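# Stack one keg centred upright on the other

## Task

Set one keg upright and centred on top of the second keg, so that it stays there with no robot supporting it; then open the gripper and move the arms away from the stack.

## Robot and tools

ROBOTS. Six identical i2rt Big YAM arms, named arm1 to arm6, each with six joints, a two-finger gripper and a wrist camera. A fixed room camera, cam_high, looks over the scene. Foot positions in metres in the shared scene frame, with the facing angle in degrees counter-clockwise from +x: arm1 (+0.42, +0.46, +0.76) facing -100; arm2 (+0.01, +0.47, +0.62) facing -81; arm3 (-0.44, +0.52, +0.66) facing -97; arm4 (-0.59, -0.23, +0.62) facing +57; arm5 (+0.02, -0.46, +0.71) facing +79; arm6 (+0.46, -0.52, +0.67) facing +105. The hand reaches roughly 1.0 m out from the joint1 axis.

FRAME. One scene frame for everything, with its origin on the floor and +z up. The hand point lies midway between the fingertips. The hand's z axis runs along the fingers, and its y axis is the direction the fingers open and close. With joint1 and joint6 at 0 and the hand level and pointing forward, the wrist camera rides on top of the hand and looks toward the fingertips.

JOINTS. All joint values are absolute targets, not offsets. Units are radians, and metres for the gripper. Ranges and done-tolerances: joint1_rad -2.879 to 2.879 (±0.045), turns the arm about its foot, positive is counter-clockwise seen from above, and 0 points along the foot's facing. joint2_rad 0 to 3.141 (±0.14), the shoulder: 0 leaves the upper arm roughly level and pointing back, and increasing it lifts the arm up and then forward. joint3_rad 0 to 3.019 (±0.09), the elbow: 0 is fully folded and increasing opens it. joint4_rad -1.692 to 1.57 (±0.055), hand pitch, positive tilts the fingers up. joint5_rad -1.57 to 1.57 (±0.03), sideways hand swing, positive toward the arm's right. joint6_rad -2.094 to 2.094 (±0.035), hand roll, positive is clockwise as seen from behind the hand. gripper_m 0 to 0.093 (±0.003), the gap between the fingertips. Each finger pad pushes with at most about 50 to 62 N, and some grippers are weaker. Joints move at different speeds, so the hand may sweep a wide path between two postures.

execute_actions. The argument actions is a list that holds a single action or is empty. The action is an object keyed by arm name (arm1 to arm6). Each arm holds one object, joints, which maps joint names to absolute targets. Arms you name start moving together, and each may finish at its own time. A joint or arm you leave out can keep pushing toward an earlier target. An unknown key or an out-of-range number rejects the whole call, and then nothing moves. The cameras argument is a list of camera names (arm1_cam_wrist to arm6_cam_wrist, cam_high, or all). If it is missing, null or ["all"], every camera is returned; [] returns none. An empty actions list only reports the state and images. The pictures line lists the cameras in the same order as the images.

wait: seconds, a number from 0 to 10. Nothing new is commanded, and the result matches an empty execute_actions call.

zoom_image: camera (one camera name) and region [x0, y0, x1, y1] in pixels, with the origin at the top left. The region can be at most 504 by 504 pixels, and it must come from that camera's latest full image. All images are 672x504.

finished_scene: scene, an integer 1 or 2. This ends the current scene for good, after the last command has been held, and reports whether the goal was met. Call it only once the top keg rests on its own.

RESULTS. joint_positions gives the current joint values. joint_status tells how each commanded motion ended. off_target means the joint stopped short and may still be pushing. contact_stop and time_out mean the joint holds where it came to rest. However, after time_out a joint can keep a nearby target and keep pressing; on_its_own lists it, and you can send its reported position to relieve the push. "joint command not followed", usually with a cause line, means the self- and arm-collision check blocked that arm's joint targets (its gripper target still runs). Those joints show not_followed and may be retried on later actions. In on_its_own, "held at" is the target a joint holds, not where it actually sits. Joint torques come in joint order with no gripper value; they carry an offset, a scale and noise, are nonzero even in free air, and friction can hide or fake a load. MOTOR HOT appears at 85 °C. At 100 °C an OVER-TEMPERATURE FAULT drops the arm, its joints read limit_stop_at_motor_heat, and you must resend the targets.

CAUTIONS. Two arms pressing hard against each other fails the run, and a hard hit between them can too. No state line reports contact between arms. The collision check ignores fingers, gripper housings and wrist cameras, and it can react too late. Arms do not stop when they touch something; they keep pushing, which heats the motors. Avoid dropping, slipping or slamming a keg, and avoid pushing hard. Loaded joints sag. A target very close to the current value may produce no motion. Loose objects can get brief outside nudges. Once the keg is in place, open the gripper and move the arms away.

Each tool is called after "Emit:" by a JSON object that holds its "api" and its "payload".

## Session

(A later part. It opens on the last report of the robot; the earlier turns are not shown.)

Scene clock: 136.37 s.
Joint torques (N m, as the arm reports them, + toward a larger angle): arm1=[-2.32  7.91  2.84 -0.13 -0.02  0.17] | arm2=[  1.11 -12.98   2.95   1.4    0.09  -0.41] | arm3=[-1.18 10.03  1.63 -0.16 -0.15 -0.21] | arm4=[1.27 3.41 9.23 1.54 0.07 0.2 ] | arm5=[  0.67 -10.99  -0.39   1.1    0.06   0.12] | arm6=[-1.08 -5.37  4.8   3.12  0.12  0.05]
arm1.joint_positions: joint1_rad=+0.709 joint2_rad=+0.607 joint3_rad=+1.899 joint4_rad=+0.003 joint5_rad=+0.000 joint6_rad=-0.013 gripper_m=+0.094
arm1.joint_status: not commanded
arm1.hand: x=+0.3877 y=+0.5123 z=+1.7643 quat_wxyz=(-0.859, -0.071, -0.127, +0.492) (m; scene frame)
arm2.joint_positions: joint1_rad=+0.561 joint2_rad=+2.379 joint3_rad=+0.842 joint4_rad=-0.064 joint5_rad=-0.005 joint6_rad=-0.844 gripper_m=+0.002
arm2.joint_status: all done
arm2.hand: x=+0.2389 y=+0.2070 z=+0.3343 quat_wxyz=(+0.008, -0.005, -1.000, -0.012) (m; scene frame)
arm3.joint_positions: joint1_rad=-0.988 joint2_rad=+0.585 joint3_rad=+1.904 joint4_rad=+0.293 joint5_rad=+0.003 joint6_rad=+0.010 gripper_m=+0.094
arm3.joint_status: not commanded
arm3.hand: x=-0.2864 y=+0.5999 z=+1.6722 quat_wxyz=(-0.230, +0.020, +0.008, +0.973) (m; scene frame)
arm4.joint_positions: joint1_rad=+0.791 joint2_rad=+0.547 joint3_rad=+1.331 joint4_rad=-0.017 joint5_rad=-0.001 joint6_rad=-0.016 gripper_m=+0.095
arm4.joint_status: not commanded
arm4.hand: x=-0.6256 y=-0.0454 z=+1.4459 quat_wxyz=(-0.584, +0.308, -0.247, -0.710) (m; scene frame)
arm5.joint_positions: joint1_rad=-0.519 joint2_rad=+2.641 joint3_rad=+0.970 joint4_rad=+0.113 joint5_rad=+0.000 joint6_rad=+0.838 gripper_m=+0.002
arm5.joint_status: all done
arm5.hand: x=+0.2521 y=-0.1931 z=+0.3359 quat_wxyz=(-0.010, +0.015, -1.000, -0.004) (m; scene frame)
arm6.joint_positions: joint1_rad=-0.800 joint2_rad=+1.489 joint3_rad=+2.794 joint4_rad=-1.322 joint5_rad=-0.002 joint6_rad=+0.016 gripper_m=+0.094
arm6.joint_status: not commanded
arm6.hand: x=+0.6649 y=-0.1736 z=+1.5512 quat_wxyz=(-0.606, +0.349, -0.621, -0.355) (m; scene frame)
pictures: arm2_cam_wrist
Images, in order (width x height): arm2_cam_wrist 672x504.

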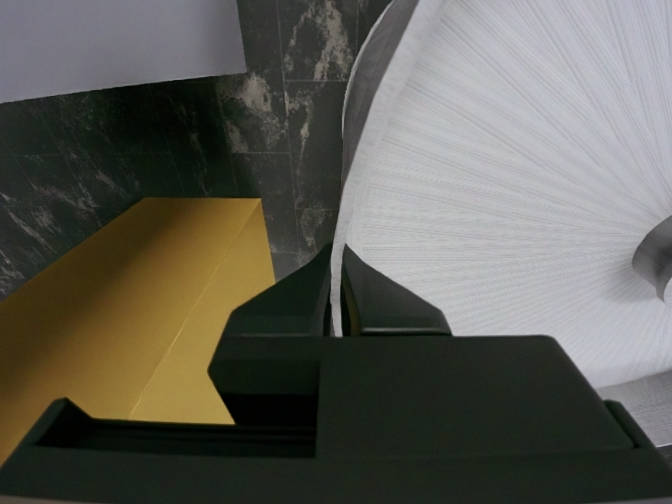

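Emit:
{"api": "execute_actions", "payload": {"actions": [{"arm2":{"joints":{"gripper_m":0.03}},"arm5":{"joints":{"gripper_m":0.03}},"arm1":{"joints":{"joint1_rad":0.229,"joint2_rad":1.6,"joint3_rad":1.167,"joint4_rad":-0.9,"joint6_rad":0.054,"gripper_m":0.07}},"arm4":{"joints":{"joint1_rad":-0.64,"joint2_rad":1.7,"joint3_rad":1.873,"joint4_rad":-1.6,"joint6_rad":-1.216,"gripper_m":0.07}},"arm6":{"joints":{"joint1_rad":-1.4}}}], "cameras": []}}

Emit:
{"api": "execute_actions", "payload": {"actions": [{"arm1":{"joints":{"joint2_rad":2.166,"joint3_rad":1.047,"joint4_rad":-0.452}},"arm4":{"joints":{"joint2_rad":2.319,"joint4_rad":-1.135}},"arm2":{"joints":{"joint1_rad":0.57,"joint2_rad":2.43,"joint3_rad":0.875,"joint4_rad":-0.005}},"arm5":{"joints":{"joint1_rad":-0.505,"joint2_rad":2.69,"joint3_rad":0.995,"joint4_rad":0.127,"joint6_rad":0.87}}}], "cameras": []}}

Emit:
{"api": "execute_actions", "payload": {"actions": [{"arm1":{"joints":{"joint2_rad":2.63,"joint3_rad":1.25,"joint4_rad":-0.18}},"arm4":{"joints":{"joint2_rad":2.6,"joint3_rad":1.915,"joint4_rad":-0.87}}}], "cameras": ["arm1_cam_wrist","arm4_cam_wrist","cam_high"]}}

Scene clock: 194.37 s.
Joint torques (N m, as the arm reports them, + toward a larger angle): arm1=[ -1.73 -12.79  12.74   0.28   0.04   0.18] | arm2=[  0.78 -14.77   1.1    1.19   0.01  -0.25] | arm3=[-0.64  9.64  1.85 -0.01 -0.11 -0.18] | arm4=[  1.3  -11.61  12.46   0.15  -0.08  -0.09] | arm5=[  0.75 -11.35  -0.45   0.85   0.08   0.09] | arm6=[-1.59 -5.71  4.83  3.12  0.1   0.06]
arm1.joint_positions: joint1_rad=+0.228 joint2_rad=+1.594 joint3_rad=+1.130 joint4_rad=-0.892 joint5_rad=-0.001 joint6_rad=+0.040 gripper_m=+0.070
arm1.joint_status: all done
arm1.hand: x=+0.4512 y=-0.0328 z=+0.8460 quat_wxyz=(-0.072, -0.695, -0.712, +0.069) (m; scene frame)
arm2.joint_positions: joint1_rad=+0.561 joint2_rad=+2.394 joint3_rad=+0.868 joint4_rad=-0.054 joint5_rad=-0.002 joint6_rad=-0.851 gripper_m=+0.030
arm2.joint_status: all done
arm2.hand: x=+0.2465 y=+0.1975 z=+0.3293 quat_wxyz=(+0.003, -0.001, -1.000, -0.003) (m; scene frame)
arm3.joint_positions: joint1_rad=-0.988 joint2_rad=+0.585 joint3_rad=+1.904 joint4_rad=+0.293 joint5_rad=+0.003 joint6_rad=+0.010 gripper_m=+0.094
arm3.joint_status: not commanded
arm3.hand: x=-0.2864 y=+0.5999 z=+1.6722 quat_wxyz=(-0.230, +0.020, +0.008, +0.973) (m; scene frame)
arm4.joint_positions: joint1_rad=-0.645 joint2_rad=+1.694 joint3_rad=+1.832 joint4_rad=-1.592 joint5_rad=+0.001 joint6_rad=-1.200 gripper_m=+0.070
arm4.joint_status: all done
arm4.hand: x=-0.0781 y=-0.0455 z=+0.9248 quat_wxyz=(-0.049, +0.696, -0.716, +0.027) (m; scene frame)
arm5.joint_positions: joint1_rad=-0.519 joint2_rad=+2.649 joint3_rad=+0.970 joint4_rad=+0.116 joint5_rad=+0.000 joint6_rad=+0.841 gripper_m=+0.030
arm5.joint_status: all done
arm5.hand: x=+0.2500 y=-0.1956 z=+0.3333 quat_wxyz=(-0.008, +0.013, -1.000, -0.002) (m; scene frame)
arm6.joint_positions: joint1_rad=-1.395 joint2_rad=+1.491 joint3_rad=+2.794 joint4_rad=-1.322 joint5_rad=-0.001 joint6_rad=+0.014 gripper_m=+0.094
arm6.joint_status: all done
arm6.hand: x=+0.8272 y=-0.3477 z=+1.5497 quat_wxyz=(-0.682, +0.152, -0.697, -0.161) (m; scene frame)
pictures: none
No camera images: the call's "cameras" was empty. Leave "cameras" out to get every camera's image.

Scene clock: 195.97 s.
Joint torques (N m, as the arm reports them, + toward a larger angle): arm1=[ -1.69 -16.34   4.99   0.58   0.04   0.18] | arm2=[  1.4  -16.03   0.77   1.24   0.    -0.29] | arm3=[-0.17  9.58  1.75 -0.07 -0.17 -0.19] | arm4=[  0.85 -19.07   9.88   0.36  -0.09  -0.1 ] | arm5=[  2.05 -11.74  -0.47   0.84   0.06   0.09] | arm6=[-1.56 -5.57  4.84  3.12  0.1   0.06]
arm1.joint_positions: joint1_rad=+0.228 joint2_rad=+2.170 joint3_rad=+1.037 joint4_rad=-0.461 joint5_rad=-0.001 joint6_rad=+0.040 gripper_m=+0.070
arm1.joint_status: all done
arm1.hand: x=+0.4459 y=+0.0159 z=+0.5634 quat_wxyz=(+0.016, -0.699, -0.715, -0.010) (m; scene frame)
arm2.joint_positions: joint1_rad=+0.561 joint2_rad=+2.428 joint3_rad=+0.870 joint4_rad=-0.021 joint5_rad=-0.002 joint6_rad=-0.852 gripper_m=+0.030
arm2.joint_status: all done
arm2.hand: x=+0.2432 y=+0.2013 z=+0.3178 quat_wxyz=(+0.002, -0.001, -1.000, -0.003) (m; scene frame)
arm3.joint_positions: joint1_rad=-0.988 joint2_rad=+0.585 joint3_rad=+1.904 joint4_rad=+0.293 joint5_rad=+0.003 joint6_rad=+0.010 gripper_m=+0.094
arm3.joint_status: not commanded
arm3.hand: x=-0.2864 y=+0.5999 z=+1.6722 quat_wxyz=(-0.230, +0.020, +0.008, +0.973) (m; scene frame)
arm4.joint_positions: joint1_rad=-0.645 joint2_rad=+2.337 joint3_rad=+1.845 joint4_rad=-1.144 joint5_rad=+0.001 joint6_rad=-1.201 gripper_m=+0.070
arm4.joint_status: all done
arm4.hand: x=+0.0259 y=-0.0114 z=+0.5487 quat_wxyz=(+0.034, +0.697, -0.716, -0.011) (m; scene frame)
arm5.joint_positions: joint1_rad=-0.518 joint2_rad=+2.676 joint3_rad=+0.993 joint4_rad=+0.117 joint5_rad=+0.000 joint6_rad=+0.862 gripper_m=+0.030
arm5.joint_status: all done
arm5.hand: x=+0.2507 y=-0.1946 z=+0.3234 quat_wxyz=(-0.008, +0.003, -1.000, -0.001) (m; scene frame)
arm6.joint_positions: joint1_rad=-1.395 joint2_rad=+1.491 joint3_rad=+2.794 joint4_rad=-1.322 joint5_rad=-0.001 joint6_rad=+0.014 gripper_m=+0.094
arm6.joint_status: not commanded
arm6.hand: x=+0.8272 y=-0.3477 z=+1.5497 quat_wxyz=(-0.682, +0.152, -0.697, -0.161) (m; scene frame)
pictures: none
No camera images: the call's "cameras" was empty. Leave "cameras" out to get every camera's image.

Scene clock: 197.47 s.
Joint torques (N m, as the arm reports them, + toward a larger angle): arm1=[ -1.71 -17.2    2.21   0.56   0.04   0.18] | arm2=[  1.12 -15.53   1.08   1.05   0.03  -0.29] | arm3=[-0.47  9.51  1.69  0.19 -0.14 -0.18] | arm4=[  0.75 -20.79   7.62   0.17  -0.1   -0.07] | arm5=[  2.16 -11.61  -0.46   0.82   0.09   0.08] | arm6=[-1.6  -5.67  4.84  3.12  0.1   0.06]
arm1.joint_positions: joint1_rad=+0.228 joint2_rad=+2.628 joint3_rad=+1.242 joint4_rad=-0.187 joint5_rad=-0.001 joint6_rad=+0.040 gripper_m=+0.070
arm1.joint_status: all done
arm1.hand: x=+0.4449 y=+0.0115 z=+0.3860 quat_wxyz=(+0.008, -0.699, -0.715, -0.003) (m; scene frame)
arm2.joint_positions: joint1_rad=+0.561 joint2_rad=+2.428 joint3_rad=+0.870 joint4_rad=-0.021 joint5_rad=-0.002 joint6_rad=-0.852 gripper_m=+0.030
arm2.joint_status: not commanded
arm2.hand: x=+0.2432 y=+0.2013 z=+0.3178 quat_wxyz=(+0.002, -0.001, -1.000, -0.003) (m; scene frame)
arm3.joint_positions: joint1_rad=-0.988 joint2_rad=+0.585 joint3_rad=+1.904 joint4_rad=+0.293 joint5_rad=+0.003 joint6_rad=+0.010 gripper_m=+0.094
arm3.joint_status: not commanded
arm3.hand: x=-0.2864 y=+0.5999 z=+1.6722 quat_wxyz=(-0.230, +0.020, +0.008, +0.973) (m; scene frame)
arm4.joint_positions: joint1_rad=-0.645 joint2_rad=+2.630 joint3_rad=+1.897 joint4_rad=-0.872 joint5_rad=+0.002 joint6_rad=-1.204 gripper_m=+0.070
arm4.joint_status: all done
arm4.hand: x=+0.0322 y=-0.0106 z=+0.3739 quat_wxyz=(+0.019, +0.699, -0.715, -0.004) (m; scene frame)
arm5.joint_positions: joint1_rad=-0.518 joint2_rad=+2.676 joint3_rad=+0.993 joint4_rad=+0.117 joint5_rad=+0.000 joint6_rad=+0.862 gripper_m=+0.030
arm5.joint_status: not commanded
arm5.hand: x=+0.2507 y=-0.1946 z=+0.3234 quat_wxyz=(-0.008, +0.003, -1.000, -0.001) (m; scene frame)
arm6.joint_positions: joint1_rad=-1.395 joint2_rad=+1.491 joint3_rad=+2.794 joint4_rad=-1.322 joint5_rad=-0.001 joint6_rad=+0.014 gripper_m=+0.094
arm6.joint_status: not commanded
arm6.hand: x=+0.8272 y=-0.3477 z=+1.5497 quat_wxyz=(-0.682, +0.152, -0.697, -0.161) (m; scene frame)
pictures: arm1_cam_wrist, arm4_cam_wrist, cam_high
Images, in order (width x height): arm1_cam_wrist 672x504, arm4_cam_wrist 672x504, cam_high 672x504.

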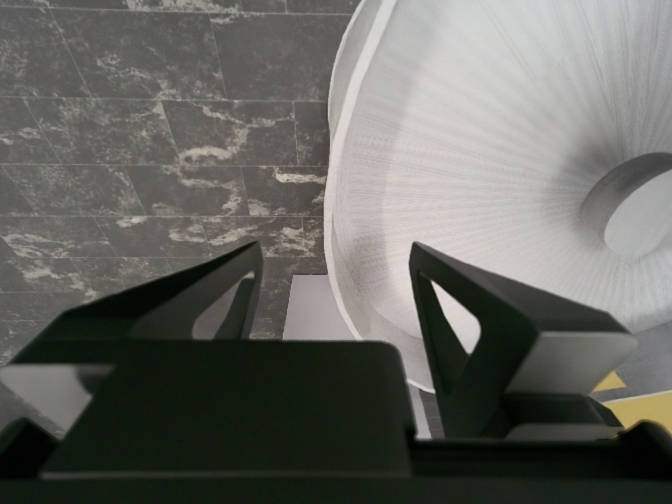

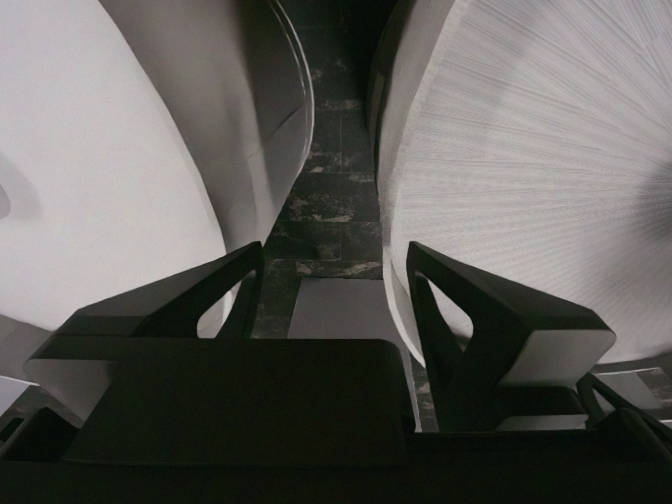

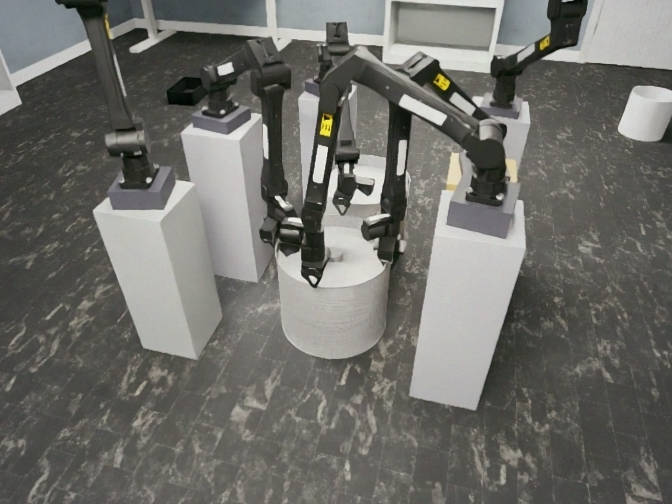

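Emit:
{"api": "execute_actions", "payload": {"actions": [{"arm1":{"joints":{"joint1_rad":0.245,"joint2_rad":2.8,"joint3_rad":1.385,"joint4_rad":-0.14}},"arm4":{"joints":{"joint1_rad":-0.615,"joint2_rad":2.63,"joint3_rad":1.995,"joint4_rad":-0.885}},"arm2":{"joints":{"joint1_rad":0.59}},"arm5":{"joints":{"joint2_rad":2.71,"joint3_rad":1.005}}}], "cameras": []}}

Emit:
{"api": "execute_actions", "payload": {"actions": [{"arm4":{"joints":{"joint2_rad":2.75,"joint3_rad":2.06,"joint4_rad":-0.83}}}], "cameras": []}}

Emit:
{"api": "execute_actions", "payload": {"actions": [{"arm4":{"joints":{"gripper_m":0}},"arm1":{"joints":{"gripper_m":0}},"arm2":{"joints":{"gripper_m":0}},"arm5":{"joints":{"gripper_m":0}}}], "cameras": ["arm1_cam_wrist","arm4_cam_wrist"]}}

Scene clock: 211.73 s.
Joint torques (N m, as the arm reports them, + toward a larger angle): arm1=[ -0.87 -16.54   1.7    0.34   0.04   0.18] | arm2=[  1.32 -15.53   0.95   1.14  -0.06  -0.31] | arm3=[-0.05  9.85  1.74 -0.08 -0.13 -0.21] | arm4=[  0.76 -19.39   9.51   0.03  -0.1   -0.07] | arm5=[  2.06 -11.94  -0.52   0.79   0.07   0.09] | arm6=[-1.58 -5.64  4.83  3.13  0.1   0.06]
arm1.joint_positions: joint1_rad=+0.233 joint2_rad=+2.798 joint3_rad=+1.380 joint4_rad=-0.142 joint5_rad=-0.001 joint6_rad=+0.040 gripper_m=+0.070
arm1.joint_status: all done
arm1.hand: x=+0.4472 y=+0.0050 z=+0.3207 quat_wxyz=(+0.003, -0.697, -0.717, +0.001) (m; scene frame)
arm2.joint_positions: joint1_rad=+0.584 joint2_rad=+2.428 joint3_rad=+0.870 joint4_rad=-0.021 joint5_rad=-0.002 joint6_rad=-0.852 gripper_m=+0.030
arm2.joint_status: all done
arm2.hand: x=+0.2492 y=+0.2066 z=+0.3178 quat_wxyz=(+0.003, +0.010, -1.000, -0.003) (m; scene frame)
arm3.joint_positions: joint1_rad=-0.988 joint2_rad=+0.585 joint3_rad=+1.904 joint4_rad=+0.293 joint5_rad=+0.003 joint6_rad=+0.010 gripper_m=+0.094
arm3.joint_status: not commanded
arm3.hand: x=-0.2864 y=+0.5999 z=+1.6722 quat_wxyz=(-0.230, +0.020, +0.008, +0.973) (m; scene frame)
arm4.joint_positions: joint1_rad=-0.621 joint2_rad=+2.632 joint3_rad=+1.965 joint4_rad=-0.879 joint5_rad=+0.001 joint6_rad=-1.204 gripper_m=+0.070
arm4.joint_status: all done
arm4.hand: x=+0.0554 y=+0.0152 z=+0.3916 quat_wxyz=(-0.007, +0.707, -0.707, +0.008) (m; scene frame)
arm5.joint_positions: joint1_rad=-0.518 joint2_rad=+2.696 joint3_rad=+1.002 joint4_rad=+0.117 joint5_rad=+0.000 joint6_rad=+0.862 gripper_m=+0.030
arm5.joint_status: all done
arm5.hand: x=+0.2479 y=-0.1980 z=+0.3166 quat_wxyz=(-0.004, +0.003, -1.000, +0.003) (m; scene frame)
arm6.joint_positions: joint1_rad=-1.395 joint2_rad=+1.491 joint3_rad=+2.794 joint4_rad=-1.322 joint5_rad=-0.001 joint6_rad=+0.014 gripper_m=+0.094
arm6.joint_status: not commanded
arm6.hand: x=+0.8272 y=-0.3477 z=+1.5497 quat_wxyz=(-0.682, +0.152, -0.697, -0.161) (m; scene frame)
pictures: none
No camera images: the call's "cameras" was empty. Leave "cameras" out to get every camera's image.

Scene clock: 213.03 s.
Joint torques (N m, as the arm reports them, + toward a larger angle): arm1=[ -0.98 -17.35   1.77   0.36   0.04   0.18] | arm2=[  1.51 -14.96   0.82   1.04  -0.08  -0.26] | arm3=[-0.51  9.96  1.54 -0.09 -0.15 -0.18] | arm4=[  0.8  -19.88   8.69   0.3   -0.11  -0.08] | arm5=[  2.15 -11.58  -0.52   0.81   0.06   0.07] | arm6=[-1.59 -5.66  4.84  3.12  0.1   0.06]
arm1.joint_positions: joint1_rad=+0.233 joint2_rad=+2.798 joint3_rad=+1.380 joint4_rad=-0.142 joint5_rad=-0.001 joint6_rad=+0.040 gripper_m=+0.070
arm1.joint_status: not commanded
arm1.hand: x=+0.4472 y=+0.0050 z=+0.3207 quat_wxyz=(+0.003, -0.697, -0.717, +0.001) (m; scene frame)
arm2.joint_positions: joint1_rad=+0.584 joint2_rad=+2.428 joint3_rad=+0.870 joint4_rad=-0.021 joint5_rad=-0.002 joint6_rad=-0.852 gripper_m=+0.030
arm2.joint_status: not commanded
arm2.hand: x=+0.2492 y=+0.2066 z=+0.3178 quat_wxyz=(+0.003, +0.010, -1.000, -0.003) (m; scene frame)
arm3.joint_positions: joint1_rad=-0.988 joint2_rad=+0.585 joint3_rad=+1.904 joint4_rad=+0.293 joint5_rad=+0.003 joint6_rad=+0.010 gripper_m=+0.094
arm3.joint_status: not commanded
arm3.hand: x=-0.2864 y=+0.5999 z=+1.6722 quat_wxyz=(-0.230, +0.020, +0.008, +0.973) (m; scene frame)
arm4.joint_positions: joint1_rad=-0.621 joint2_rad=+2.763 joint3_rad=+2.034 joint4_rad=-0.836 joint5_rad=+0.001 joint6_rad=-1.204 gripper_m=+0.070
arm4.joint_status: all done
arm4.hand: x=+0.0493 y=+0.0124 z=+0.3253 quat_wxyz=(+0.001, +0.707, -0.707, +0.004) (m; scene frame)
arm5.joint_positions: joint1_rad=-0.518 joint2_rad=+2.696 joint3_rad=+1.002 joint4_rad=+0.117 joint5_rad=+0.000 joint6_rad=+0.862 gripper_m=+0.030
arm5.joint_status: not commanded
arm5.hand: x=+0.2479 y=-0.1980 z=+0.3166 quat_wxyz=(-0.004, +0.003, -1.000, +0.003) (m; scene frame)
arm6.joint_positions: joint1_rad=-1.395 joint2_rad=+1.491 joint3_rad=+2.794 joint4_rad=-1.322 joint5_rad=-0.001 joint6_rad=+0.014 gripper_m=+0.094
arm6.joint_status: not commanded
arm6.hand: x=+0.8272 y=-0.3477 z=+1.5497 quat_wxyz=(-0.682, +0.152, -0.697, -0.161) (m; scene frame)
pictures: none
No camera images: the call's "cameras" was empty. Leave "cameras" out to get every camera's image.

Scene clock: 213.73 s.
Joint torques (N m, as the arm reports them, + toward a larger angle): arm1=[ -0.96 -17.53   1.69   0.34   0.29  -0.2 ] | arm2=[  1.28 -15.53   0.72   1.17  -0.02  -1.05] | arm3=[ 0.13  9.94  1.73  0.01 -0.14 -0.2 ] | arm4=[  1.08 -20.16   8.13  -0.07  -0.31  -0.43] | arm5=[  1.58 -11.57  -0.85   0.59   0.1    0.16] | arm6=[-1.59 -5.67  4.83  3.12  0.1   0.06]
arm1.joint_positions: joint1_rad=+0.232 joint2_rad=+2.798 joint3_rad=+1.380 joint4_rad=-0.142 joint5_rad=-0.009 joint6_rad=+0.077 gripper_m=+0.001
arm1.joint_status: all done
arm1.hand: x=+0.4479 y=+0.0051 z=+0.3207 quat_wxyz=(+0.001, -0.711, -0.703, -0.002) (m; scene frame)
arm2.joint_positions: joint1_rad=+0.584 joint2_rad=+2.428 joint3_rad=+0.870 joint4_rad=-0.019 joint5_rad=-0.002 joint6_rad=-0.781 gripper_m=+0.002
arm2.joint_status: all done
arm2.hand: x=+0.2496 y=+0.2063 z=+0.3178 quat_wxyz=(+0.002, -0.025, -1.000, -0.002) (m; scene frame)
arm3.joint_positions: joint1_rad=-0.988 joint2_rad=+0.585 joint3_rad=+1.904 joint4_rad=+0.293 joint5_rad=+0.003 joint6_rad=+0.010 gripper_m=+0.094
arm3.joint_status: not commanded
arm3.hand: x=-0.2864 y=+0.5999 z=+1.6722 quat_wxyz=(-0.230, +0.020, +0.008, +0.973) (m; scene frame)
arm4.joint_positions: joint1_rad=-0.623 joint2_rad=+2.763 joint3_rad=+2.040 joint4_rad=-0.819 joint5_rad=+0.007 joint6_rad=-1.170 gripper_m=+0.002
arm4.joint_status: all done
arm4.hand: x=+0.0570 y=+0.0132 z=+0.3273 quat_wxyz=(-0.009, +0.694, -0.720, +0.011) (m; scene frame)
arm5.joint_positions: joint1_rad=-0.513 joint2_rad=+2.696 joint3_rad=+1.009 joint4_rad=+0.124 joint5_rad=-0.001 joint6_rad=+0.853 gripper_m=+0.001
arm5.joint_status: all done
arm5.hand: x=+0.2500 y=-0.1928 z=+0.3163 quat_wxyz=(-0.008, +0.010, -1.000, -0.002) (m; scene frame)
arm6.joint_positions: joint1_rad=-1.395 joint2_rad=+1.491 joint3_rad=+2.794 joint4_rad=-1.322 joint5_rad=-0.001 joint6_rad=+0.014 gripper_m=+0.094
arm6.joint_status: not commanded
arm6.hand: x=+0.8272 y=-0.3477 z=+1.5497 quat_wxyz=(-0.682, +0.152, -0.697, -0.161) (m; scene frame)
pictures: arm1_cam_wrist, arm4_cam_wrist
Images, in order (width x height): arm1_cam_wrist 672x504, arm4_cam_wrist 672x504.

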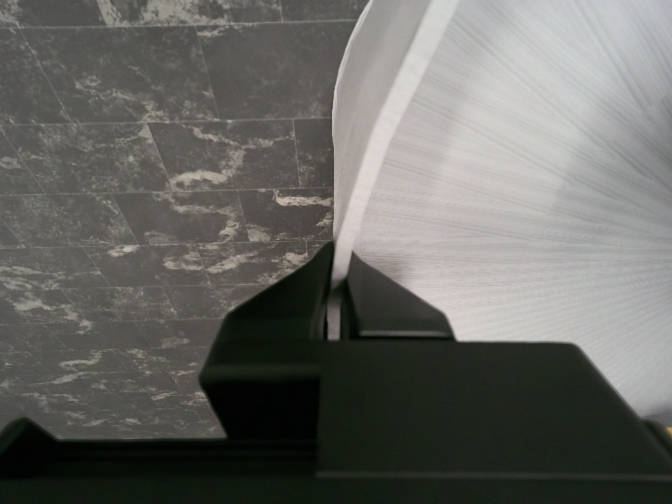

